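## Task

Push the charger fully and squarely into outlet number five on the power strip, counting from the end where the cord leaves the strip. The strip must end up resting flat on the table. Release the charger and move the grippers away; the plug must stay seated without the robot holding it.

## Robot and tools

Robot: two arms, left_arm and right_arm, each with six joints and a parallel gripper. The names are labels only and do not correspond to image sides. Occasionally something briefly pulls on a held part or nudges a loose object.

Scene frame: origin on the table surface midway between the arms, +x out over the table, +z up, left_arm on the +y side. Positions in results are metres, orientations are quaternions in w,x,y,z order, velocities in m/s and rad/s. The reported hand position is approximate and gets less accurate as the arm reaches further.

Gripper: fingers point along the gripper's +z axis and close along its y axis. end_effector_position is the point between the pads with fingers closed, roughly 2 cm short of the fingertips; closing pushes the tips about 10 mm further along +z.

Tool execute_actions, argument actions: a list holding one item or nothing. An empty list only reports the current state. A move item is {"rows": [...], "steps": n} with n from 1 to 15 (default 15), each step lasting 1/30 s. rows holds 1 to 15 rows; row k is applied on step k and the final row repeats for any remaining steps. Every row is exactly 14 numbers covering both arms together even if one arm stays still: left_arm waist, shoulder, elbow, forearm roll, wrist pitch, wrist roll, opening, then the same seven for right_arm. The six joint values are absolute target angles in radians, in the same form as the Joint positions line, not offsets. Stated ranges per arm: waist -6.283 to 6.283, shoulder -2.059 to 2.094, elbow -3.927 to 0.192, forearm roll -6.283 to 6.283, wrist pitch -1.693 to 3.142, wrist roll -6.283 to 6.283. Real ends may differ from these by up to 0.010 rad. A target more than 0.010 rad beyond an end, and further out than the joint's last reported angle, causes the whole call to be refused and nothing is sent. A target past the real end is clipped to it, and a "joint sent to its limit" line may appear (possibly about an earlier, still-running action); absence of that line does not prove there is room left. Opening is an absolute value from -1 (closed) to +1 (fully open, pad gap 0.084 m). A wait item is {"steps": n} with n up to 300 and no rows; it returns once n steps have elapsed since the previous result, counting your thinking time. Optional pictures (boolean) turns camera images on or off for that result; they are included by default.

Motion limits: each joint target moves at most 3.14 rad/s, with 0.16 s to accelerate, and all joints of an arm are timed to arrive together. Per step the target sent is kept within 0.623 rad of the measured angle, and if the targets would move the gripper over 70 mm from where it is measured, they are scaled back. Far targets therefore take several calls. Between calls the arms keep moving toward the last row sent until everything nearly stops or a step is HELD.

Result lines: the state line gives each arm's pose and velocities. Joint positions and Joint velocities list each arm's six joints then the pad gap in metres. grip_measured is the measured opening on the command scale. Joint torques are total drive output with offsets, scale and noise, nonzero even in free air. HELD marks steps where your row was partly or wholly not sent. "joint command not followed" means a clearance check altered or blocked targets on some steps. MOTOR HOT appears from 65 °C; at 80 °C an OVER-TEMPERATURE FAULT brakes that arm until it cools. A TORQUE FAULT (load limits in N m: waist 44, shoulder 44, elbow 26.4, forearm roll 26.4, wrist pitch 17.6, wrist roll 17.6, held weight included) stops the arm, backs the joint off slightly, pauses 10 s and drops the rest of the call.

Gripping: to hold something, keep sending an opening well under grip_measured; the bigger the gap, the harder the squeeze (around 24 N per pad for objects up to about 6 cm). Closing fast can overshoot the force and even pop the fingers open. Sending exactly grip_measured still presses lightly, less for wider parts, which may slip.

Tool zoom_image: camera is cam_low, cam_left_wrist or cam_right_wrist; region is [x0, y0, x1, y1] in pixels of that camera's latest image, top-left origin, at most 504 by 504. All three images are 672x504. Intrinsics: cam_low fx=fy 545.809, cx 336.233, cy 249.225; cam_left_wrist 613.704, 337.069, 248.221; cam_right_wrist 646.535, 334.232, 249.658, each with radial distortion.

Tool finished_scene, argument scene: the current scene's integer. It ends the scene permanently and reports success; the next task arrives in its result. Replying with no tool call ends everything.

Typical order: look, locate the strip's cord end and count outlets, grasp the charger, align it above the target outlet, lower and press in straight, open the gripper, lift away, confirm, then finish. Avoid: knocking anything off the table, flipping or lifting the strip, dropping or slamming the charger, pushing very hard, letting the arms collide or press on each other, and holding loads long enough to overheat motors.

Each tool is called after "Call:" by a JSON object that holds its "fn" and its "kwargs", one argument or row to a line.

## Session

Call:
{"fn": "execute_actions", "kwargs": {
  "actions": []
}}

Scene clock: 0.00 s of 4500.00 s.
left_arm: end_effector_position=(+0.1020, +0.5058, +0.2737) grip_measured=+1.00 end_effector_quat_wxyz=(-0.033, +0.814, +0.532, -0.231) end_effector_velocity=(-0.000, +0.000, +0.000) end_effector_angular_velocity=(+0.001, +0.000, +0.000) | right_arm: end_effector_position=(-0.0197, +0.2142, +0.1918) grip_measured=+1.00 end_effector_quat_wxyz=(+0.039, +0.982, +0.186, +0.008) end_effector_velocity=(+0.000, -0.000, +0.000) end_effector_angular_velocity=(-0.001, -0.000, -0.001)
Joint positions: left_arm=[ 0.567 -0.931 -0.565  0.089  1.959 -0.523  0.084] | right_arm=[ 1.499  0.584 -1.855 -0.033  1.344  1.171  0.084]
Joint velocities: left_arm=[-0.  0. -0.  0.  0. -0. -0.] | right_arm=[-0.    -0.    -0.    -0.     0.002  0.     0.   ]
Joint torques (N m, as the arm reports them, + toward a larger angle): no reading

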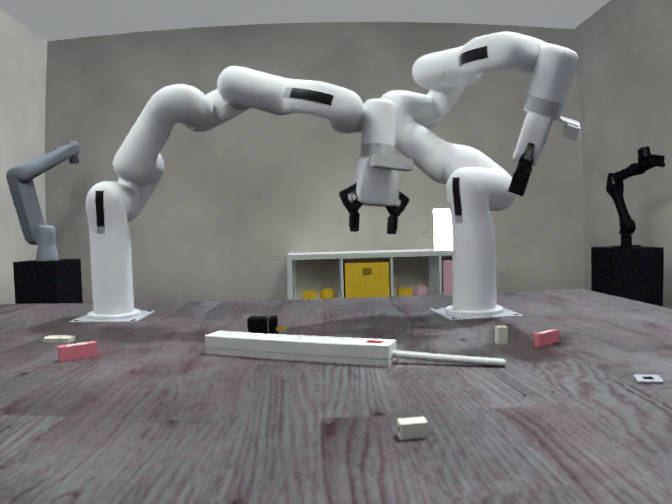

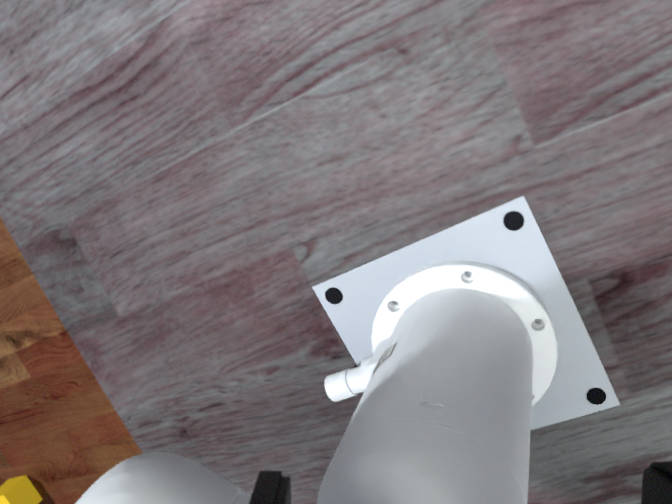

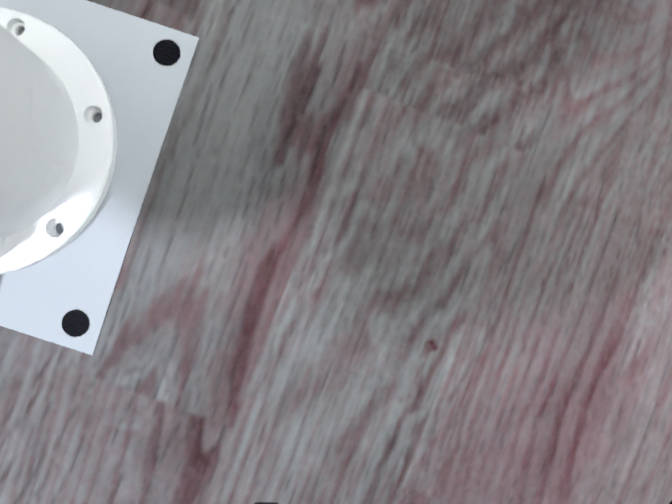

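Call:
{"fn": "execute_actions", "kwargs": {
  "actions": [
    {"rows":[[0.9,-0.931,-0.565,0,1.496,0.9,1,1.0,-0.2105,-1.121,0,1.332,1.0,1]]}
  ],
  "pictures": false
}}

Call:
{"fn": "execute_actions", "kwargs": {
  "actions": [
    {"steps":20}
  ]
}}

Scene clock: 36.40 s of 4500.00 s.
left_arm: end_effector_position=(+0.1142, +0.5180, +0.2709) grip_measured=+1.00 end_effector_quat_wxyz=(-0.013, +0.834, +0.515, -0.198) end_effector_velocity=(+0.072, +0.079, -0.013) end_effector_angular_velocity=(-0.012, -0.498, -0.279) | right_arm: end_effector_position=(+0.1057, +0.1062, +0.2603) grip_measured=+1.00 end_effector_quat_wxyz=(+0.025, +0.995, +0.100, -0.002) end_effector_velocity=(+0.219, -0.314, +0.156) end_effector_angular_velocity=(+0.130, +0.010, -0.398)
Joint positions: left_arm=[ 0.617 -0.931 -0.565  0.075  1.889 -0.426  0.084] | right_arm=[ 1.242  0.2   -1.491 -0.016  1.338  1.084  0.084]
Joint velocities: left_arm=[ 0.312  0.    -0.    -0.082 -0.427  0.613  0.   ] | right_arm=[-0.59  -1.005  0.894  0.039 -0.014 -0.202 -0.   ]
Joint torques (N m, as the arm reports them, + toward a larger angle): left_arm=[  1.5    0.   -21.11   1.19  -0.82  -0.15] | right_arm=[  0.97 -23.05 -12.29  -0.45  -1.49  -0.17]
A step of this action was HELD (marked below), so the robot has no last target. An arm can still carry out its HELD step.
Steps of this call (steps 1 to 90: nothing new was sent; then 32.90 s passed at rest; steps 91 to 105: all 15 steps of this action). Readings (joint positions):
91: left_arm=[0.567 -0.931 -0.565 0.089 1.959 -0.523] | right_arm=[1.499 0.584 -1.855 -0.033 1.344 1.171] HELD
92: left_arm=[0.567 -0.931 -0.565 0.089 1.959 -0.523] | right_arm=[1.497 0.580 -1.850 -0.032 1.343 1.170] HELD
93: left_arm=[0.567 -0.931 -0.565 0.089 1.959 -0.523] | right_arm=[1.488 0.566 -1.834 -0.031 1.343 1.166] HELD
94: left_arm=[0.567 -0.931 -0.565 0.089 1.959 -0.523] | right_arm=[1.470 0.542 -1.806 -0.029 1.343 1.158] HELD
95: left_arm=[0.567 -0.931 -0.565 0.089 1.959 -0.523] | right_arm=[1.445 0.513 -1.777 -0.028 1.343 1.151] HELD
98: left_arm=[0.569 -0.931 -0.565 0.088 1.955 -0.517] | right_arm=[1.377 0.425 -1.696 -0.025 1.341 1.130]
105: the state above
joint command not followed: on one or more control steps a check withheld the commanded joint targets of the left arm, and it was not sent them on those steps.
cause: the commanded joint targets would bring a part of the robot too close to another arm (a part of this arm just beyond joint 2 (shoulder) and a part of the other arm just beyond its joint 5 (wrist pitch)); next, command targets that bring no part of the robot closer to that arm.

Scene clock: 37.07 s of 4500.00 s.
left_arm: end_effector_position=(+0.1526, +0.5827, +0.2737) grip_measured=+1.00 end_effector_quat_wxyz=(+0.013, +0.907, +0.417, -0.051) end_effector_velocity=(+0.017, +0.047, +0.010) end_effector_angular_velocity=(+0.099, -0.166, -0.151) | right_arm: end_effector_position=(+0.1323, +0.0612, +0.2782) grip_measured=+1.00 end_effector_quat_wxyz=(+0.017, +0.997, +0.073, -0.002) end_effector_velocity=(+0.001, -0.001, +0.000) end_effector_angular_velocity=(-0.001, +0.000, -0.003)
Joint positions: left_arm=[ 0.826 -0.931 -0.565  0.02   1.6    0.018  0.084] | right_arm=[ 1.161  0.063 -1.367 -0.011  1.336  1.056  0.084]
Joint velocities: left_arm=[ 0.132 -0.001 -0.001 -0.035 -0.185  0.283 -0.   ] | right_arm=[-0.003 -0.002  0.001 -0.     0.002  0.     0.   ]
Joint torques (N m, as the arm reports them, + toward a larger angle): left_arm=[ -0.56  -0.41 -21.54   1.01  -1.33  -0.89] | right_arm=[  0.08 -20.38 -13.35  -0.33  -1.64  -0.2 ]
Steps of this call (steps 1 to 20: nothing new was sent). Readings (joint positions):
1: left_arm=[0.627 -0.931 -0.565 0.073 1.875 -0.405] | right_arm=[1.222 0.166 -1.461 -0.015 1.337 1.077]
2: left_arm=[0.638 -0.931 -0.565 0.070 1.860 -0.383] | right_arm=[1.203 0.134 -1.432 -0.014 1.337 1.070]
4: left_arm=[0.660 -0.931 -0.565 0.064 1.830 -0.338] | right_arm=[1.176 0.090 -1.395 -0.012 1.337 1.062]
8: left_arm=[0.703 -0.931 -0.565 0.052 1.769 -0.245] | right_arm=[1.165 0.068 -1.371 -0.011 1.336 1.057]
20: the state above

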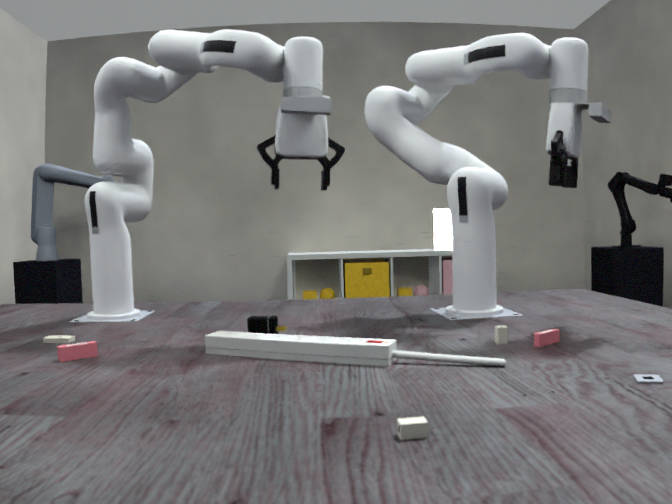

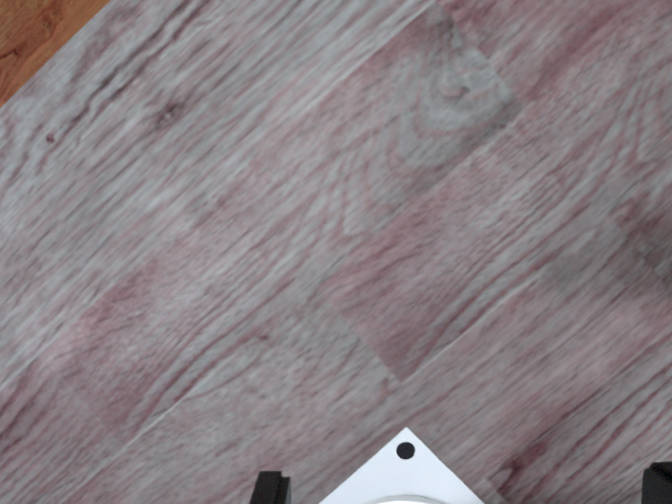

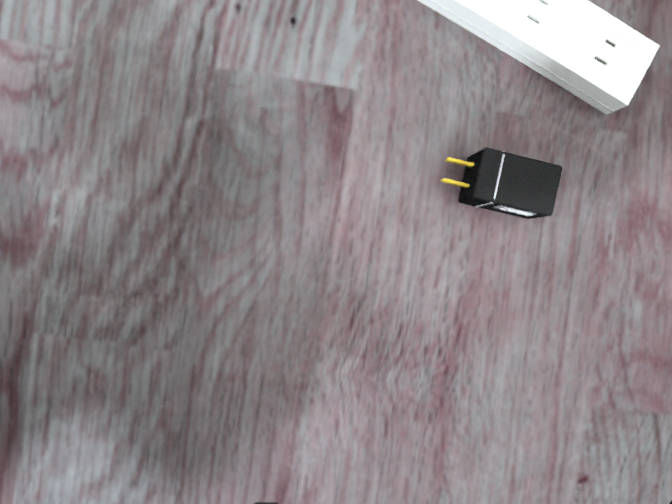

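Call:
{"fn": "execute_actions", "kwargs": {
  "actions": [
    {"rows":[[0.6,-0.931,-0.565,0,1.496,0.0,1,0.87,0.0,-1.40,0,1.40,0.908,1]]}
  ],
  "pictures": false
}}

Call:
{"fn": "execute_actions", "kwargs": {
  "actions": [
    {"steps":25}
  ]
}}

Scene clock: 43.20 s of 4500.00 s.
left_arm: end_effector_position=(+0.2082, +0.5633, +0.2799) grip_measured=+1.00 end_effector_quat_wxyz=(+0.000, +0.947, +0.322, -0.001) end_effector_velocity=(+0.004, -0.002, +0.001) end_effector_angular_velocity=(+0.006, -0.008, -0.014) | right_arm: end_effector_position=(+0.2455, -0.0138, +0.3178) grip_measured=+1.00 end_effector_quat_wxyz=(-0.000, +1.000, +0.001, +0.000) end_effector_velocity=(+0.016, -0.023, -0.001) end_effector_angular_velocity=(-0.014, +0.023, -0.007)
Joint positions: left_arm=[ 0.603 -0.931 -0.565  0.     1.497  0.     0.084] | right_arm=[ 0.876  0.001 -1.4   -0.     1.398  0.912  0.084]
Joint velocities: left_arm=[-0.018 -0.001  0.    -0.001 -0.009 -0.004  0.   ] | right_arm=[-0.061 -0.007  0.007  0.01   0.026 -0.056 -0.   ]
Joint torques (N m, as the arm reports them, + toward a larger angle): left_arm=[  1.13  -0.6  -22.08   0.9   -1.67  -0.32] | right_arm=[  1.49 -18.32 -12.82  -0.19  -1.52   0.08]
Steps of this call (steps 1 to 90: nothing new was sent; then 2.63 s passed at rest; steps 91 to 105: all 15 steps of this action). Readings (joint positions):
91: left_arm=[0.835 -0.931 -0.565 0.017 1.585 0.040] | right_arm=[1.161 0.062 -1.366 -0.011 1.336 1.055]
92: left_arm=[0.832 -0.931 -0.565 0.017 1.584 0.039] | right_arm=[1.158 0.062 -1.367 -0.010 1.337 1.053]
94: left_arm=[0.788 -0.931 -0.565 0.014 1.566 0.031] | right_arm=[1.120 0.054 -1.370 -0.008 1.347 1.031]
98: left_arm=[0.637 -0.931 -0.566 0.002 1.511 0.007] | right_arm=[0.996 0.027 -1.386 -0.005 1.372 0.973]
105: the state above

Scene clock: 44.03 s of 4500.00 s.
left_arm: end_effector_position=(+0.2088, +0.5630, +0.2800) grip_measured=+1.00 end_effector_quat_wxyz=(+0.000, +0.947, +0.321, +0.000) end_effector_velocity=(+0.000, +0.000, +0.000) end_effector_angular_velocity=(+0.001, -0.001, +0.001) | right_arm: end_effector_position=(+0.2476, -0.0160, +0.3182) grip_measured=+1.00 end_effector_quat_wxyz=(+0.000, +1.000, -0.000, -0.000) end_effector_velocity=(+0.000, -0.001, -0.001) end_effector_angular_velocity=(-0.001, +0.001, -0.002)
Joint positions: left_arm=[ 0.6   -0.931 -0.565  0.     1.496  0.     0.084] | right_arm=[ 0.87   0.    -1.4    0.     1.4    0.908  0.084]
Joint velocities: left_arm=[ 0.    -0.    -0.001 -0.    -0.001 -0.001 -0.   ] | right_arm=[-0.001  0.001  0.001 -0.    -0.     0.     0.   ]
Joint torques (N m, as the arm reports them, + toward a larger angle): left_arm=[  1.02  -1.02 -22.27   0.92  -1.56  -0.3 ] | right_arm=[ -0.11 -19.03 -13.19  -0.29  -1.7   -0.22]
Steps of this call (steps 1 to 15: the robot went on to your last target; steps 16 to 25: nothing new was sent). Readings (joint positions):
1: left_arm=[0.602 -0.931 -0.565 0.000 1.497 0.000] | right_arm=[0.875 0.001 -1.399 -0.000 1.399 0.911]
2: left_arm=[0.602 -0.931 -0.565 0.000 1.496 0.000] | right_arm=[0.874 0.001 -1.399 -0.000 1.399 0.910]
4: left_arm=[0.601 -0.931 -0.565 0.000 1.496 0.000] | right_arm=[0.873 0.001 -1.399 0.000 1.400 0.909]
8: left_arm=[0.600 -0.931 -0.565 0.000 1.496 0.000] | right_arm=[0.871 0.000 -1.400 0.000 1.400 0.908]
25: the state above
All arms were judged still, so your last target was given up. Only a new action makes them travel on or press farther. Fingers that are still opening or closing keep moving.

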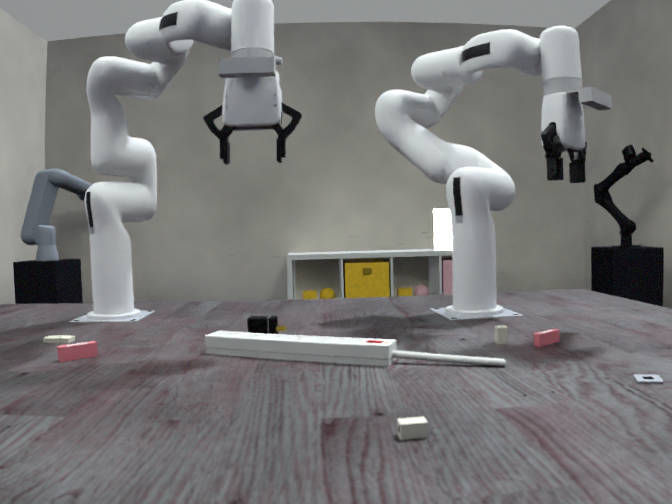

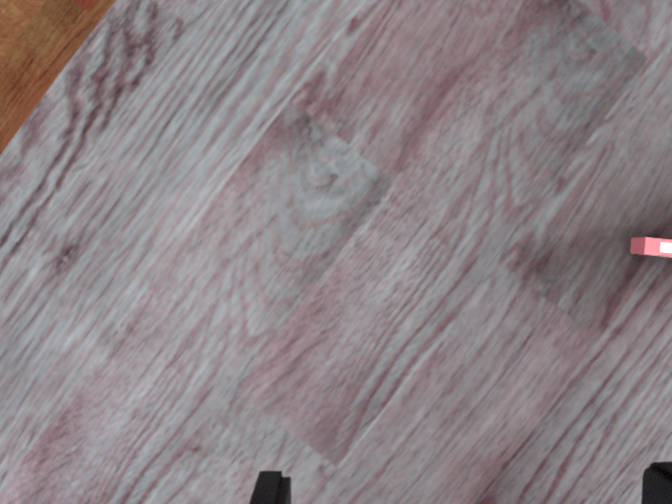

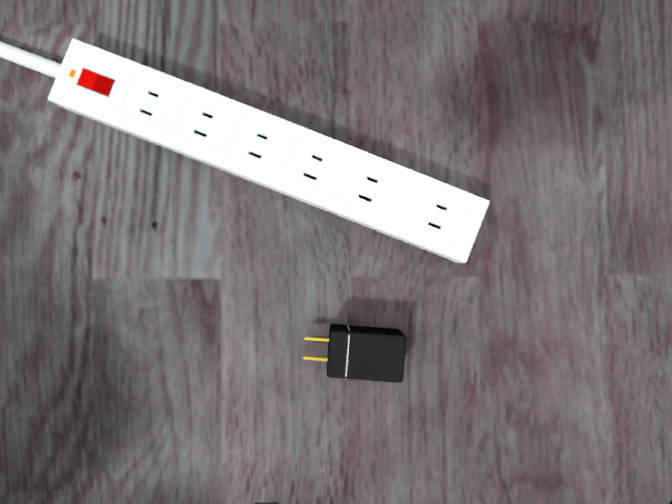

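Call:
{"fn": "zoom_image", "kwargs": {
  "camera": "cam_low",
  "region": [230,300,310,360]
}}

Call:
{"fn": "zoom_image", "kwargs": {
  "camera": "cam_right_wrist",
  "region": [270,160,510,400]
}}

Region (230, 300, 310, 360) of cam_low's 672x504 image, scaled by 6.300, with more detail than that image has; it fills the top 378 rows of this view, and the rest is white.

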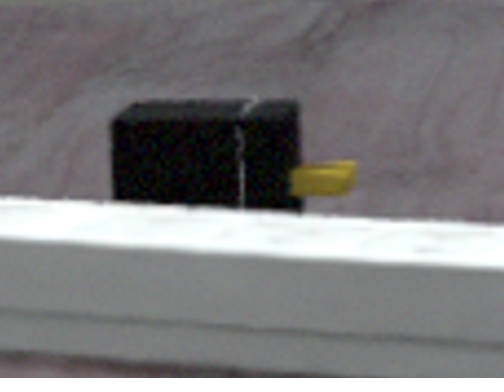

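Region (270, 160, 510, 400) of cam_right_wrist's 672x504 image, scaled by 2.100, with more detail than that image has.

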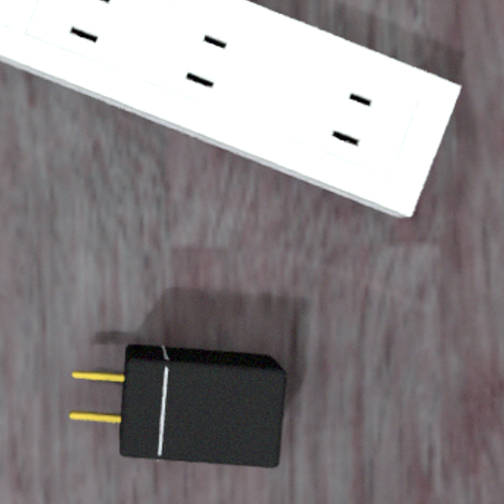

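Call:
{"fn": "execute_actions", "kwargs": {
  "actions": [
    {"rows":[[0.6,-0.931,-0.565,0,1.496,0.0,1,0.8756,0.2157,-1.0193,0,0.8036,-0.586,1]]}
  ],
  "pictures": false
}}

Call:
{"fn": "execute_actions", "kwargs": {
  "actions": [
    {"steps":30}
  ]
}}

Scene clock: 89.50 s of 4500.00 s.
left_arm: end_effector_position=(+0.2088, +0.5630, +0.2800) grip_measured=+1.00 end_effector_quat_wxyz=(+0.000, +0.947, +0.321, +0.000) end_effector_velocity=(-0.000, +0.000, -0.000) end_effector_angular_velocity=(+0.000, -0.000, +0.001) | right_arm: end_effector_position=(+0.2576, +0.0001, +0.1612) grip_measured=+1.00 end_effector_quat_wxyz=(+0.001, +0.951, +0.308, -0.001) end_effector_velocity=(-0.022, -0.020, -0.336) end_effector_angular_velocity=(-0.005, +0.010, +2.305)
Joint positions: left_arm=[ 0.6   -0.931 -0.565  0.     1.496  0.     0.084] | right_arm=[ 0.874  0.153 -1.131  0.     0.98   0.286  0.084]
Joint velocities: left_arm=[ 0.    -0.     0.001  0.    -0.    -0.001 -0.   ] | right_arm=[ 0.01   0.335  0.591  0.    -0.915 -2.295  0.   ]
Joint torques (N m, as the arm reports them, + toward a larger angle): left_arm=[  1.01  -0.83 -21.99   0.87  -1.7   -0.45] | right_arm=[ -0.15 -23.17 -13.57  -0.31  -1.71  -0.75]
Steps of this call (steps 1 to 90: nothing new was sent; then 41.97 s passed at rest; steps 91 to 105: all 15 steps of this action). Readings (joint positions):
91: left_arm=[0.600 -0.931 -0.565 -0.000 1.496 0.000] | right_arm=[0.870 0.000 -1.400 -0.000 1.400 0.908]
92: left_arm=[0.600 -0.931 -0.565 0.000 1.496 -0.000] | right_arm=[0.870 0.001 -1.398 -0.000 1.395 0.903]
94: left_arm=[0.600 -0.931 -0.565 0.000 1.496 0.000] | right_arm=[0.870 0.012 -1.376 -0.000 1.350 0.856]
98: left_arm=[0.600 -0.931 -0.565 0.000 1.496 -0.000] | right_arm=[0.872 0.070 -1.276 0.000 1.209 0.694]
105: the state above

Scene clock: 90.50 s of 4500.00 s.
left_arm: end_effector_position=(+0.2088, +0.5630, +0.2800) grip_measured=+1.00 end_effector_quat_wxyz=(+0.000, +0.947, +0.321, +0.000) end_effector_velocity=(-0.000, -0.000, -0.000) end_effector_angular_velocity=(-0.000, +0.001, -0.001) | right_arm: end_effector_position=(+0.2512, -0.0069, +0.1001) grip_measured=+1.00 end_effector_quat_wxyz=(-0.000, +0.732, +0.681, +0.000) end_effector_velocity=(-0.000, -0.000, -0.001) end_effector_angular_velocity=(-0.001, +0.000, +0.001)
Joint positions: left_arm=[ 0.6   -0.931 -0.565 -0.     1.496  0.     0.084] | right_arm=[ 0.876  0.216 -1.019  0.     0.804 -0.586  0.084]
Joint velocities: left_arm=[-0.001  0.001 -0.     0.     0.     0.    -0.   ] | right_arm=[ 0.001  0.001  0.001 -0.    -0.001 -0.    -0.   ]
Joint torques (N m, as the arm reports them, + toward a larger angle): left_arm=[  1.12  -0.88 -21.94   0.75  -1.64  -0.31] | right_arm=[ -0.11 -21.54 -11.85  -0.26  -1.65  -0.15]
Steps of this call (steps 1 to 30: the robot went on to your last target). Readings (joint positions):
1: left_arm=[0.600 -0.931 -0.565 -0.000 1.496 -0.000] | right_arm=[0.874 0.164 -1.111 0.000 0.950 0.205]
2: left_arm=[0.600 -0.931 -0.565 -0.000 1.496 0.000] | right_arm=[0.874 0.174 -1.093 0.000 0.921 0.117]
4: left_arm=[0.600 -0.931 -0.565 0.000 1.496 0.000] | right_arm=[0.875 0.192 -1.061 0.000 0.872 -0.072]
8: left_arm=[0.600 -0.931 -0.565 -0.000 1.496 -0.000] | right_arm=[0.875 0.210 -1.029 -0.000 0.820 -0.417]
30: the state above
All arms were judged still, so your last target was given up. Only a new action makes them travel on or press farther. Fingers that are still opening or closing keep moving.

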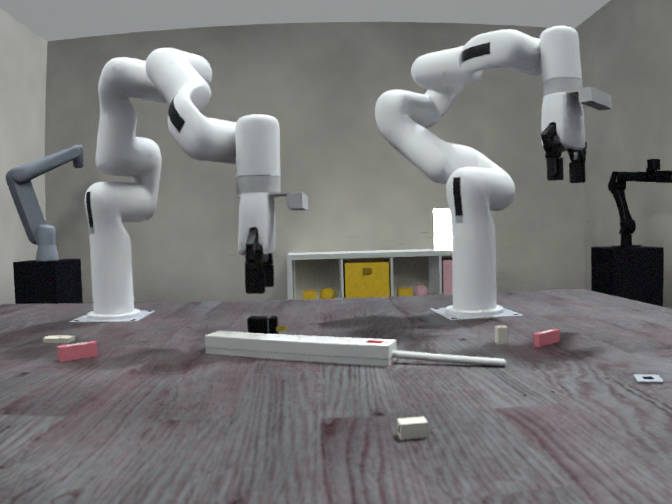

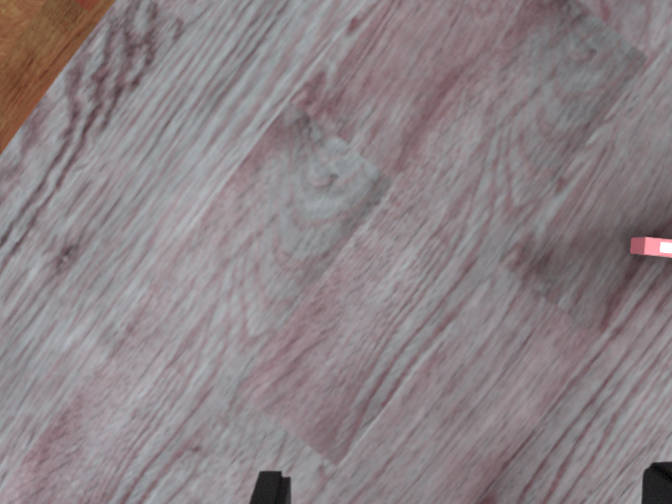

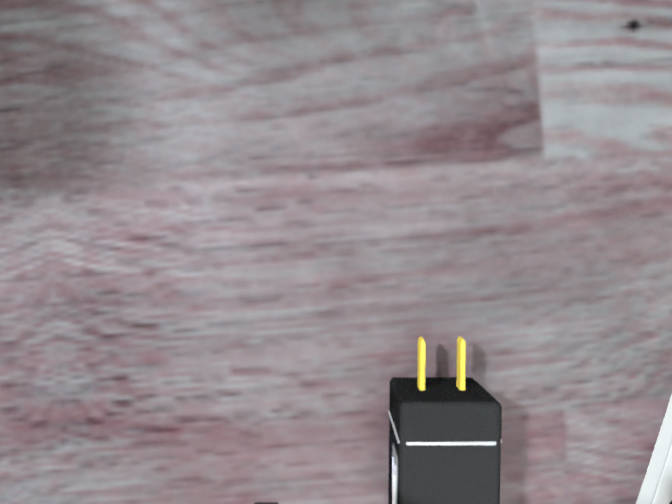

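Call:
{"fn": "execute_actions", "kwargs": {
  "actions": [
    {"rows":[[0.6,-0.931,-0.565,0,1.496,0.0,1,0.873,0.25,-1.0115,0,0.7615,-0.589,0.3],[0.6,-0.931,-0.565,0,1.496,0.0,1,0.873,0.25,-1.0115,0,0.7615,-0.589,0.3],[0.6,-0.931,-0.565,0,1.496,0.0,1,0.873,0.25,-1.0115,0,0.7615,-0.589,0.3],[0.6,-0.931,-0.565,0,1.496,0.0,1,0.873,0.28,-1.004,0,0.724,-0.589,0.3],[0.6,-0.931,-0.565,0,1.496,0.0,1,0.873,0.28,-1.004,0,0.724,-0.589,0.3],[0.6,-0.931,-0.565,0,1.496,0.0,1,0.873,0.31,-0.997,0,0.687,-0.589,0.3],[0.6,-0.931,-0.565,0,1.496,0.0,1,0.873,0.31,-0.997,0,0.687,-0.589,0.3],[0.6,-0.931,-0.565,0,1.496,0.0,1,0.873,0.34,-0.99,0,0.65,-0.589,0.3],[0.6,-0.931,-0.565,0,1.496,0.0,1,0.873,0.34,-0.99,0,0.65,-0.589,0.3],[0.6,-0.931,-0.565,0,1.496,0.0,1,0.873,0.3704,-0.9842,0,0.6138,-0.589,0.3]]}
  ],
  "pictures": false
}}

Call:
{"fn": "execute_actions", "kwargs": {
  "actions": [
    {"steps":10}
  ],
  "pictures": false
}}

Call:
{"fn": "execute_actions", "kwargs": {
  "actions": [
    {"rows":[[0.6,-0.931,-0.565,0,1.496,0.0,1,0.873,0.3704,-0.9842,0,0.6138,-0.589,-0.6]]}
  ]
}}

Scene clock: 117.50 s of 4500.00 s.
left_arm: end_effector_position=(+0.2088, +0.5630, +0.2800) grip_measured=+1.00 end_effector_quat_wxyz=(+0.000, +0.947, +0.321, +0.000) end_effector_velocity=(-0.000, +0.000, -0.000) end_effector_angular_velocity=(-0.000, +0.000, +0.001) | right_arm: end_effector_position=(+0.2510, -0.0093, +0.0279) grip_measured=+0.29 end_effector_quat_wxyz=(+0.001, +0.732, +0.682, -0.003) end_effector_velocity=(+0.001, +0.001, -0.049) end_effector_angular_velocity=(+0.014, -0.011, -0.000)
Joint positions: left_arm=[ 0.6   -0.931 -0.565 -0.     1.496 -0.     0.084] | right_arm=[ 0.873  0.364 -0.983  0.     0.626 -0.589  0.056]
Joint velocities: left_arm=[ 0.001  0.001  0.     0.    -0.001 -0.001 -0.   ] | right_arm=[-0.     0.109  0.018 -0.    -0.144  0.     0.   ]
Joint torques (N m, as the arm reports them, + toward a larger angle): left_arm=[  0.87  -0.85 -22.03   0.92  -1.62  -0.32] | right_arm=[  0.02 -27.28 -12.79  -0.19  -1.97  -0.13]
Steps of this call (steps 1 to 90: nothing new was sent; then 23.50 s passed at rest; steps 91 to 105: all 15 steps of this action). Readings (joint positions):
91: left_arm=[0.600 -0.931 -0.565 -0.000 1.496 0.000] | right_arm=[0.876 0.216 -1.019 -0.000 0.803 -0.586]
92: left_arm=[0.600 -0.931 -0.565 0.000 1.496 0.000] | right_arm=[0.875 0.218 -1.019 -0.000 0.799 -0.586]
94: left_arm=[0.600 -0.931 -0.565 0.000 1.496 -0.000] | right_arm=[0.874 0.234 -1.017 -0.000 0.779 -0.588]
98: left_arm=[0.600 -0.931 -0.565 0.000 1.496 0.000] | right_arm=[0.873 0.280 -1.004 0.000 0.724 -0.589]
105: the state above

Scene clock: 117.83 s of 4500.00 s.
left_arm: end_effector_position=(+0.2088, +0.5630, +0.2800) grip_measured=+1.00 end_effector_quat_wxyz=(+0.000, +0.947, +0.321, +0.000) end_effector_velocity=(+0.000, -0.000, -0.000) end_effector_angular_velocity=(-0.001, +0.000, -0.000) | right_arm: end_effector_position=(+0.2524, -0.0075, +0.0265) grip_measured=+0.29 end_effector_quat_wxyz=(-0.000, +0.732, +0.682, +0.000) end_effector_velocity=(-0.002, -0.002, -0.004) end_effector_angular_velocity=(-0.005, +0.004, +0.001)
Joint positions: left_arm=[ 0.6   -0.931 -0.565 -0.     1.496  0.     0.084] | right_arm=[ 0.873  0.37  -0.985 -0.     0.614 -0.589  0.056]
Joint velocities: left_arm=[-0.001 -0.     0.    -0.001  0.001 -0.     0.   ] | right_arm=[ 0.     0.004  0.005  0.    -0.003 -0.001 -0.   ]
Joint torques (N m, as the arm reports them, + toward a larger angle): left_arm=[  1.    -0.74 -22.13   0.78  -1.49  -0.31] | right_arm=[  0.02 -22.97 -10.6   -0.27  -1.66  -0.14]
Steps of this call (steps 1 to 10: the robot went on to your last target). Readings (joint positions):
1: left_arm=[0.600 -0.931 -0.565 0.000 1.496 0.000] | right_arm=[0.873 0.367 -0.983 0.000 0.622 -0.589]
2: left_arm=[0.600 -0.931 -0.565 0.000 1.496 -0.000] | right_arm=[0.873 0.368 -0.984 0.000 0.619 -0.589]
4: left_arm=[0.600 -0.931 -0.565 -0.000 1.496 -0.000] | right_arm=[0.873 0.368 -0.985 -0.000 0.616 -0.589]
8: left_arm=[0.600 -0.931 -0.565 -0.000 1.496 -0.000] | right_arm=[0.873 0.369 -0.985 -0.000 0.614 -0.589]
10: the state above

Scene clock: 118.33 s of 4500.00 s.
left_arm: end_effector_position=(+0.2088, +0.5630, +0.2800) grip_measured=+1.00 end_effector_quat_wxyz=(+0.000, +0.947, +0.321, +0.000) end_effector_velocity=(-0.000, +0.000, -0.000) end_effector_angular_velocity=(-0.000, +0.001, +0.001) | right_arm: end_effector_position=(+0.2522, -0.0077, +0.0261) grip_measured=-0.33 end_effector_quat_wxyz=(-0.000, +0.732, +0.682, +0.000) end_effector_velocity=(+0.000, -0.000, +0.000) end_effector_angular_velocity=(-0.000, +0.000, -0.001)
Joint positions: left_arm=[ 0.6   -0.931 -0.565  0.     1.496  0.     0.084] | right_arm=[ 0.873  0.37  -0.984 -0.     0.614 -0.589  0.03 ]
Joint velocities: left_arm=[ 0.001  0.     0.     0.     0.001 -0.    -0.   ] | right_arm=[-0.001 -0.001 -0.     0.     0.001 -0.     0.   ]
Joint torques (N m, as the arm reports them, + toward a larger angle): left_arm=[  0.99  -0.55 -22.05   0.83  -1.55  -0.35] | right_arm=[  0.02 -22.4  -10.42  -0.19  -1.67  -0.1 ]
Steps of this call (steps 1 to 15: all 15 steps of this action). Readings (joint positions):
1: left_arm=[0.600 -0.931 -0.565 0.000 1.496 0.000] | right_arm=[0.873 0.370 -0.984 -0.000 0.614 -0.589]
2: left_arm=[0.600 -0.931 -0.565 0.000 1.496 0.000] | right_arm=[0.873 0.370 -0.984 -0.000 0.614 -0.589]
4: left_arm=[0.600 -0.931 -0.565 -0.000 1.496 -0.000] | right_arm=[0.873 0.370 -0.984 -0.000 0.614 -0.589]
8: left_arm=[0.600 -0.931 -0.565 0.000 1.496 0.000] | right_arm=[0.873 0.370 -0.984 -0.000 0.614 -0.589]
15: the state above

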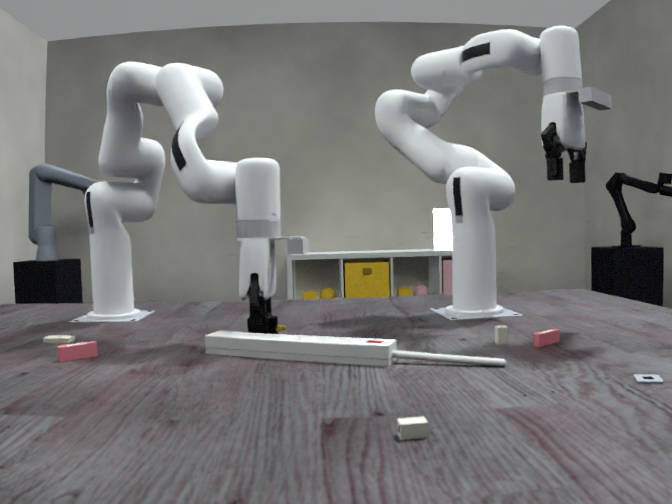

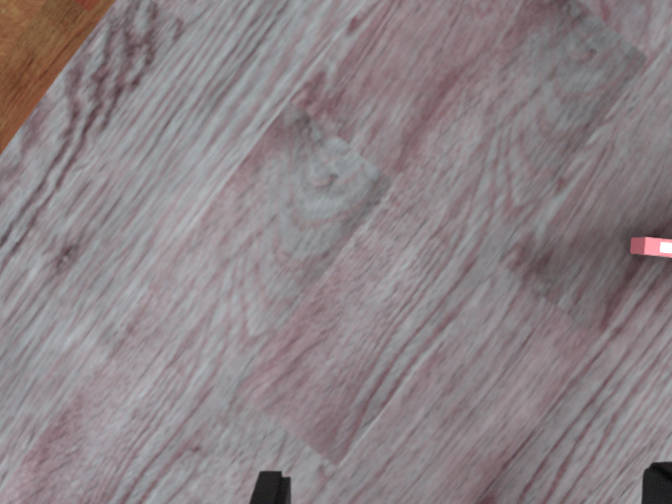

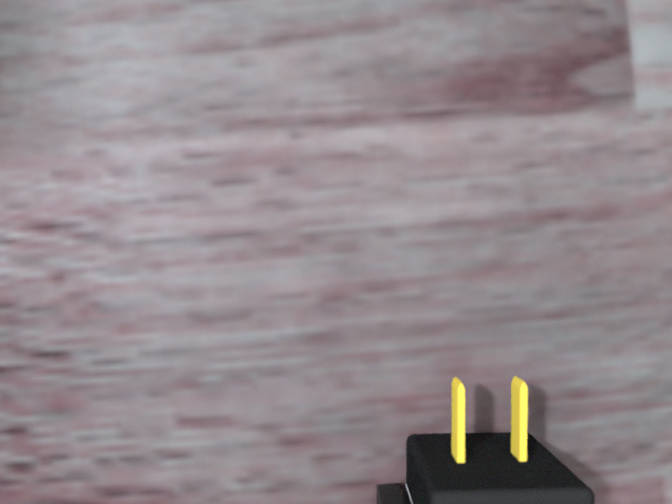

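Call:
{"fn": "execute_actions", "kwargs": {
  "actions": [
    {"rows":[[0.6,-0.931,-0.565,0,1.496,0.0,1,0.873,0.345,-0.988,0,0.643,-0.589,-0.6],[0.6,-0.931,-0.565,0,1.496,0.0,1,0.873,0.345,-0.988,0,0.643,-0.589,-0.6],[0.6,-0.931,-0.565,0,1.496,0.0,1,0.873,0.345,-0.988,0,0.643,-0.589,-0.6],[0.6,-0.931,-0.565,0,1.496,0.0,1,0.873,0.345,-0.988,0,0.643,-0.589,-0.6],[0.6,-0.931,-0.565,0,1.496,0.0,1,1.15,0.345,-0.988,0,0.643,0,-0.6]]}
  ],
  "pictures": false
}}

Call:
{"fn": "execute_actions", "kwargs": {
  "actions": [
    {"steps":15}
  ],
  "pictures": false
}}

Call:
{"fn": "execute_actions", "kwargs": {
  "actions": [
    {"rows":[[0.6,-0.931,-0.565,0,1.496,0.0,1,1.15,0.355,-0.9865,0,0.6315,0,-0.6],[0.6,-0.931,-0.565,0,1.496,0.0,1,1.15,0.355,-0.9865,0,0.6315,0,-0.6],[0.6,-0.931,-0.565,0,1.496,0.0,1,1.15,0.363,-0.9853,0,0.6223,0,-0.6],[0.6,-0.931,-0.565,0,1.496,0.0,1,1.15,0.363,-0.9853,0,0.6223,0,-0.6],[0.6,-0.931,-0.565,0,1.496,0.0,1,1.15,0.3695,-0.9843,0,0.6148,0,-0.6]]}
  ],
  "pictures": false
}}

Call:
{"fn": "execute_actions", "kwargs": {
  "actions": [
    {"rows":[[0.6,-0.931,-0.565,0,1.496,0.0,1,1.15,0.3695,-0.9843,0,0.6148,0,0.7]],"steps":10}
  ],
  "pictures": false
}}

Call:
{"fn": "execute_actions", "kwargs": {
  "actions": [
    {"rows":[[0.6,-0.931,-0.565,0,1.496,0.0,1,1.15,0.2157,-1.0193,0,0.8036,0,0.7]]}
  ]
}}

Scene clock: 133.03 s of 4500.00 s.
left_arm: end_effector_position=(+0.2088, +0.5630, +0.2800) grip_measured=+1.00 end_effector_quat_wxyz=(+0.000, +0.947, +0.321, +0.000) end_effector_velocity=(+0.000, -0.000, -0.000) end_effector_angular_velocity=(+0.000, -0.000, -0.000) | right_arm: end_effector_position=(+0.1679, +0.0452, +0.0369) grip_measured=-0.33 end_effector_quat_wxyz=(+0.000, +0.804, +0.595, -0.000) end_effector_velocity=(-0.324, +0.161, +0.007) end_effector_angular_velocity=(+0.006, -0.004, -0.791)
Joint positions: left_arm=[ 0.6   -0.931 -0.565 -0.     1.496  0.     0.084] | right_arm=[ 1.077  0.346 -0.988 -0.     0.642 -0.159  0.03 ]
Joint velocities: left_arm=[-0.001 -0.     0.     0.    -0.    -0.    -0.   ] | right_arm=[ 0.739 -0.013 -0.003 -0.     0.009  1.53  -0.   ]
Joint torques (N m, as the arm reports them, + toward a larger angle): left_arm=[  1.    -0.73 -22.16   0.72  -1.63  -0.28] | right_arm=[ -2.61 -23.04 -10.71  -0.23  -1.58  -0.66]
Steps of this call (steps 1 to 15: the robot went on to your last target; steps 16 to 90: nothing new was sent; then 11.20 s passed at rest; steps 91 to 105: all 15 steps of this action). Readings (joint positions):
91: left_arm=[0.600 -0.931 -0.565 -0.000 1.496 0.000] | right_arm=[0.873 0.370 -0.984 -0.000 0.614 -0.589]
92: left_arm=[0.600 -0.931 -0.565 0.000 1.496 -0.000] | right_arm=[0.873 0.368 -0.984 0.000 0.618 -0.589]
94: left_arm=[0.600 -0.931 -0.565 -0.000 1.496 -0.000] | right_arm=[0.873 0.357 -0.984 0.000 0.632 -0.589]
98: left_arm=[0.600 -0.931 -0.565 0.000 1.496 0.000] | right_arm=[0.893 0.348 -0.988 0.000 0.640 -0.537]
105: the state above

Scene clock: 133.53 s of 4500.00 s.
left_arm: end_effector_position=(+0.2088, +0.5630, +0.2800) grip_measured=+1.00 end_effector_quat_wxyz=(+0.000, +0.947, +0.321, +0.000) end_effector_velocity=(-0.000, -0.000, +0.000) end_effector_angular_velocity=(+0.000, -0.000, +0.001) | right_arm: end_effector_position=(+0.1356, +0.0598, +0.0375) grip_measured=-0.33 end_effector_quat_wxyz=(+0.000, +0.829, +0.559, -0.000) end_effector_velocity=(-0.003, +0.002, +0.001) end_effector_angular_velocity=(+0.002, -0.001, +0.002)
Joint positions: left_arm=[ 0.6   -0.931 -0.565 -0.     1.496  0.     0.084] | right_arm=[ 1.149  0.345 -0.988  0.     0.643 -0.     0.03 ]
Joint velocities: left_arm=[ 0. -0.  0. -0.  0. -0.  0.] | right_arm=[ 0.006 -0.001 -0.    -0.    -0.001  0.004 -0.   ]
Joint torques (N m, as the arm reports them, + toward a larger angle): left_arm=[  1.13  -0.92 -21.93   0.93  -1.64  -0.35] | right_arm=[ -0.33 -22.96 -10.91  -0.22  -1.77  -0.23]
Steps of this call (steps 1 to 15: the robot went on to your last target). Readings (joint positions):
1: left_arm=[0.600 -0.931 -0.565 0.000 1.496 0.000] | right_arm=[1.100 0.346 -0.988 -0.000 0.642 -0.112]
2: left_arm=[0.600 -0.931 -0.565 -0.000 1.496 -0.000] | right_arm=[1.119 0.346 -0.988 -0.000 0.642 -0.074]
4: left_arm=[0.600 -0.931 -0.565 0.000 1.496 0.000] | right_arm=[1.140 0.345 -0.988 -0.000 0.643 -0.031]
8: left_arm=[0.600 -0.931 -0.565 -0.000 1.496 0.000] | right_arm=[1.147 0.345 -0.988 0.000 0.643 -0.006]
15: the state above

Scene clock: 134.03 s of 4500.00 s.
left_arm: end_effector_position=(+0.2088, +0.5630, +0.2800) grip_measured=+1.00 end_effector_quat_wxyz=(+0.000, +0.947, +0.321, +0.000) end_effector_velocity=(+0.000, -0.000, -0.000) end_effector_angular_velocity=(-0.001, +0.001, +0.000) | right_arm: end_effector_position=(+0.1351, +0.0597, +0.0267) grip_measured=-0.33 end_effector_quat_wxyz=(-0.000, +0.829, +0.560, +0.000) end_effector_velocity=(+0.001, +0.001, +0.000) end_effector_angular_velocity=(+0.003, -0.001, -0.001)
Joint positions: left_arm=[ 0.6   -0.931 -0.565 -0.     1.496  0.     0.084] | right_arm=[ 1.15   0.369 -0.985 -0.     0.615 -0.     0.03 ]
Joint velocities: left_arm=[-0.     0.001  0.    -0.    -0.    -0.    -0.   ] | right_arm=[-0.001  0.001 -0.001 -0.    -0.004 -0.    -0.   ]
Joint torques (N m, as the arm reports them, + toward a larger angle): left_arm=[  0.94  -1.03 -21.96   0.79  -1.61  -0.37] | right_arm=[  0.15 -23.22 -10.7   -0.2   -1.8   -0.18]
Steps of this call (steps 1 to 15: all 15 steps of this action). Readings (joint positions):
1: left_arm=[0.600 -0.931 -0.565 0.000 1.496 -0.000] | right_arm=[1.149 0.345 -0.988 0.000 0.643 -0.000]
2: left_arm=[0.600 -0.931 -0.565 0.000 1.496 -0.000] | right_arm=[1.149 0.346 -0.988 0.000 0.641 -0.000]
4: left_arm=[0.600 -0.931 -0.565 0.000 1.496 -0.000] | right_arm=[1.150 0.352 -0.987 -0.000 0.634 -0.000]
8: left_arm=[0.600 -0.931 -0.565 -0.000 1.496 -0.000] | right_arm=[1.150 0.366 -0.984 0.000 0.620 -0.000]
15: the state above

Scene clock: 134.37 s of 4500.00 s.
left_arm: end_effector_position=(+0.2088, +0.5630, +0.2800) grip_measured=+1.00 end_effector_quat_wxyz=(+0.000, +0.947, +0.321, +0.000) end_effector_velocity=(+0.000, -0.000, -0.000) end_effector_angular_velocity=(-0.000, -0.001, -0.000) | right_arm: end_effector_position=(+0.1350, +0.0596, +0.0265) grip_measured=+0.70 end_effector_quat_wxyz=(-0.000, +0.829, +0.560, +0.000) end_effector_velocity=(-0.000, -0.001, -0.001) end_effector_angular_velocity=(-0.003, +0.001, -0.001)
Joint positions: left_arm=[ 0.6   -0.931 -0.565 -0.     1.496  0.     0.084] | right_arm=[ 1.15   0.369 -0.984 -0.     0.615 -0.     0.073]
Joint velocities: left_arm=[ 0.     0.     0.    -0.001 -0.001  0.     0.   ] | right_arm=[-0.001  0.001  0.001 -0.     0.001 -0.     0.   ]
Joint torques (N m, as the arm reports them, + toward a larger angle): left_arm=[  0.78  -0.87 -22.24   0.93  -1.73  -0.39] | right_arm=[  0.   -22.78 -10.63  -0.34  -1.7   -0.23]
Steps of this call (steps 1 to 10: all 10 steps of this action). Readings (joint positions):
1: left_arm=[0.600 -0.931 -0.565 0.000 1.496 0.000] | right_arm=[1.150 0.369 -0.985 0.000 0.615 -0.000]
2: left_arm=[0.600 -0.931 -0.565 0.000 1.496 0.000] | right_arm=[1.150 0.369 -0.985 0.000 0.615 -0.000]
4: left_arm=[0.600 -0.931 -0.565 0.000 1.496 -0.000] | right_arm=[1.150 0.369 -0.985 -0.000 0.615 -0.000]
8: left_arm=[0.600 -0.931 -0.565 0.000 1.496 0.000] | right_arm=[1.150 0.369 -0.984 -0.000 0.615 -0.000]
10: the state above

Scene clock: 134.87 s of 4500.00 s.
left_arm: end_effector_position=(+0.2088, +0.5630, +0.2800) grip_measured=+1.00 end_effector_quat_wxyz=(+0.000, +0.947, +0.321, +0.000) end_effector_velocity=(-0.000, +0.000, -0.000) end_effector_angular_velocity=(+0.001, -0.000, -0.000) | right_arm: end_effector_position=(+0.1345, +0.0584, +0.0979) grip_measured=+0.70 end_effector_quat_wxyz=(+0.001, +0.829, +0.560, -0.002) end_effector_velocity=(+0.002, +0.004, +0.010) end_effector_angular_velocity=(+0.010, -0.004, -0.000)
Joint positions: left_arm=[ 0.6   -0.931 -0.565 -0.     1.496 -0.     0.084] | right_arm=[ 1.15   0.218 -1.017  0.     0.803 -0.     0.073]
Joint velocities: left_arm=[ 0.    -0.     0.001  0.    -0.001  0.    -0.   ] | right_arm=[-0.    -0.011 -0.016  0.     0.016 -0.     0.   ]
Joint torques (N m, as the arm reports them, + toward a larger angle): left_arm=[  1.32  -0.97 -22.21   0.94  -1.7   -0.31] | right_arm=[ -0.1  -21.82 -12.27  -0.31  -1.68  -0.22]
Steps of this call (steps 1 to 15: all 15 steps of this action). Readings (joint positions):
1: left_arm=[0.600 -0.931 -0.565 0.000 1.496 -0.000] | right_arm=[1.150 0.369 -0.984 0.000 0.615 0.000]
2: left_arm=[0.600 -0.931 -0.565 0.000 1.496 0.000] | right_arm=[1.150 0.367 -0.985 0.000 0.620 0.000]
4: left_arm=[0.600 -0.931 -0.565 0.000 1.496 -0.000] | right_arm=[1.150 0.335 -0.988 0.000 0.667 -0.000]
8: left_arm=[0.600 -0.931 -0.565 -0.000 1.496 -0.000] | right_arm=[1.150 0.231 -1.023 -0.000 0.774 0.000]
15: the state above

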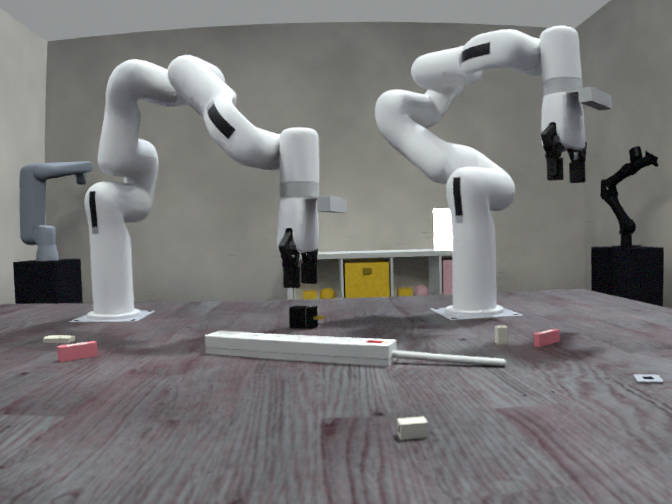

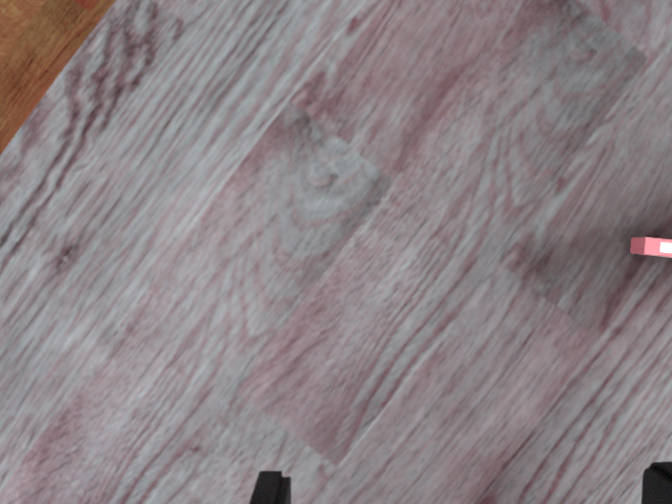

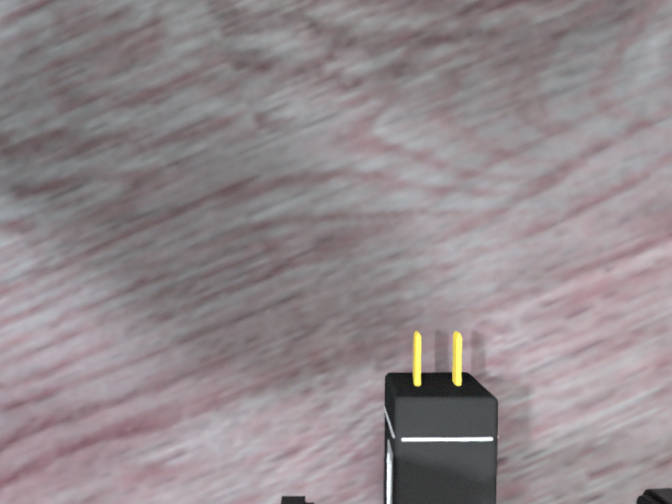

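Call:
{"fn": "execute_actions", "kwargs": {
  "actions": [
    {"rows":[[0.6,-0.931,-0.565,0,1.496,0.0,1,0.725,0.4436,-1.3522,0,0.9086,-0.431,0.7]]}
  ],
  "pictures": false
}}

Call:
{"fn": "execute_actions", "kwargs": {
  "actions": [
    {"steps":20}
  ]
}}

Scene clock: 142.57 s of 4500.00 s.
left_arm: end_effector_position=(+0.2088, +0.5630, +0.2800) grip_measured=+1.00 end_effector_quat_wxyz=(+0.000, +0.947, +0.321, +0.000) end_effector_velocity=(-0.000, +0.000, -0.000) end_effector_angular_velocity=(-0.000, +0.000, +0.001) | right_arm: end_effector_position=(+0.3134, +0.0193, +0.1010) grip_measured=+0.70 end_effector_quat_wxyz=(-0.000, +0.828, +0.561, +0.000) end_effector_velocity=(+0.393, -0.176, -0.007) end_effector_angular_velocity=(-0.001, +0.000, +0.007)
Joint positions: left_arm=[ 0.6   -0.931 -0.565 -0.     1.496  0.     0.084] | right_arm=[ 0.815  0.395 -1.281 -0.     0.886 -0.339  0.073]
Joint velocities: left_arm=[ 0.001 -0.     0.     0.     0.     0.    -0.   ] | right_arm=[-0.75   0.402 -0.584  0.     0.183 -0.758  0.   ]
Joint torques (N m, as the arm reports them, + toward a larger angle): left_arm=[  1.04  -0.85 -22.26   0.85  -1.61  -0.25] | right_arm=[ -0.04 -25.51 -12.23  -0.26  -1.62   0.04]
Steps of this call (steps 1 to 15: the robot went on to your last target; steps 16 to 90: nothing new was sent; then 4.20 s passed at rest; steps 91 to 105: all 15 steps of this action). Readings (joint positions):
91: left_arm=[0.600 -0.931 -0.565 0.000 1.496 0.000] | right_arm=[1.150 0.216 -1.019 0.000 0.804 -0.000]
92: left_arm=[0.600 -0.931 -0.565 -0.000 1.496 -0.000] | right_arm=[1.147 0.218 -1.022 0.000 0.805 -0.005]
94: left_arm=[0.600 -0.931 -0.565 -0.000 1.496 0.000] | right_arm=[1.110 0.240 -1.054 0.000 0.816 -0.048]
98: left_arm=[0.600 -0.931 -0.565 -0.000 1.496 -0.000] | right_arm=[0.995 0.299 -1.142 -0.000 0.842 -0.157]
105: the state above

Scene clock: 143.23 s of 4500.00 s.
left_arm: end_effector_position=(+0.2088, +0.5630, +0.2800) grip_measured=+1.00 end_effector_quat_wxyz=(+0.000, +0.947, +0.321, +0.000) end_effector_velocity=(-0.000, +0.000, +0.000) end_effector_angular_velocity=(-0.001, +0.000, +0.000) | right_arm: end_effector_position=(+0.3597, -0.0044, +0.1001) grip_measured=+0.70 end_effector_quat_wxyz=(+0.000, +0.827, +0.562, +0.000) end_effector_velocity=(+0.001, -0.001, -0.000) end_effector_angular_velocity=(-0.001, +0.001, -0.002)
Joint positions: left_arm=[ 0.6   -0.931 -0.565 -0.     1.496  0.     0.084] | right_arm=[ 0.725  0.443 -1.352  0.     0.909 -0.431  0.073]
Joint velocities: left_arm=[ 0.001  0.001 -0.001 -0.     0.001  0.001 -0.   ] | right_arm=[-0.003  0.001  0.    -0.    -0.    -0.001 -0.   ]
Joint torques (N m, as the arm reports them, + toward a larger angle): left_arm=[  0.87  -1.18 -22.16   0.81  -1.55  -0.4 ] | right_arm=[  0.06 -26.19 -12.33  -0.2   -1.65  -0.25]
Steps of this call (steps 1 to 20: the robot went on to your last target). Readings (joint positions):
1: left_arm=[0.600 -0.931 -0.565 0.000 1.496 0.000] | right_arm=[0.790 0.408 -1.301 -0.000 0.892 -0.364]
2: left_arm=[0.600 -0.931 -0.565 -0.000 1.496 -0.000] | right_arm=[0.768 0.420 -1.318 -0.000 0.897 -0.385]
4: left_arm=[0.600 -0.931 -0.565 0.000 1.496 -0.000] | right_arm=[0.739 0.434 -1.338 -0.000 0.904 -0.412]
8: left_arm=[0.600 -0.931 -0.565 -0.000 1.496 0.000] | right_arm=[0.729 0.442 -1.349 0.000 0.908 -0.427]
20: the state above

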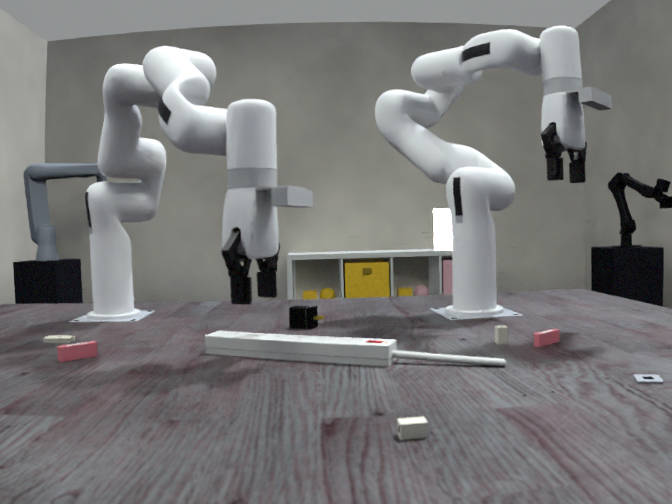

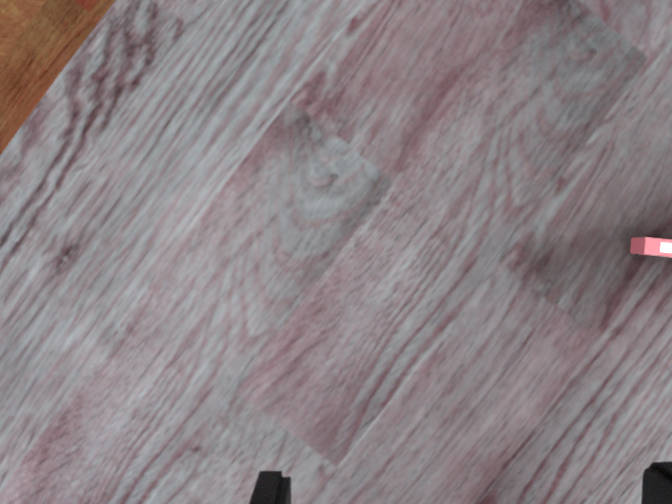

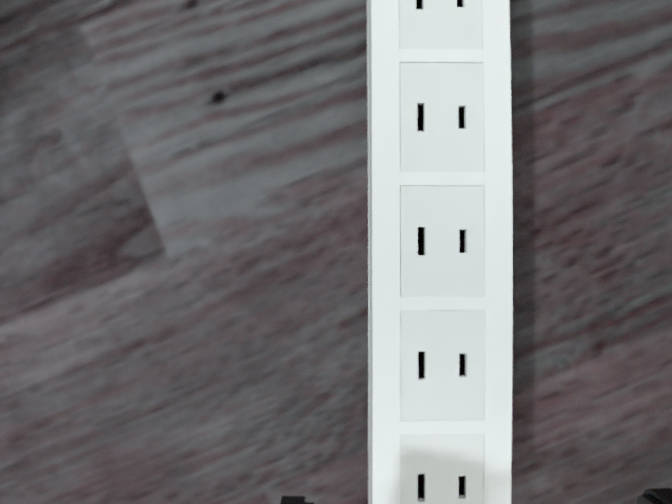

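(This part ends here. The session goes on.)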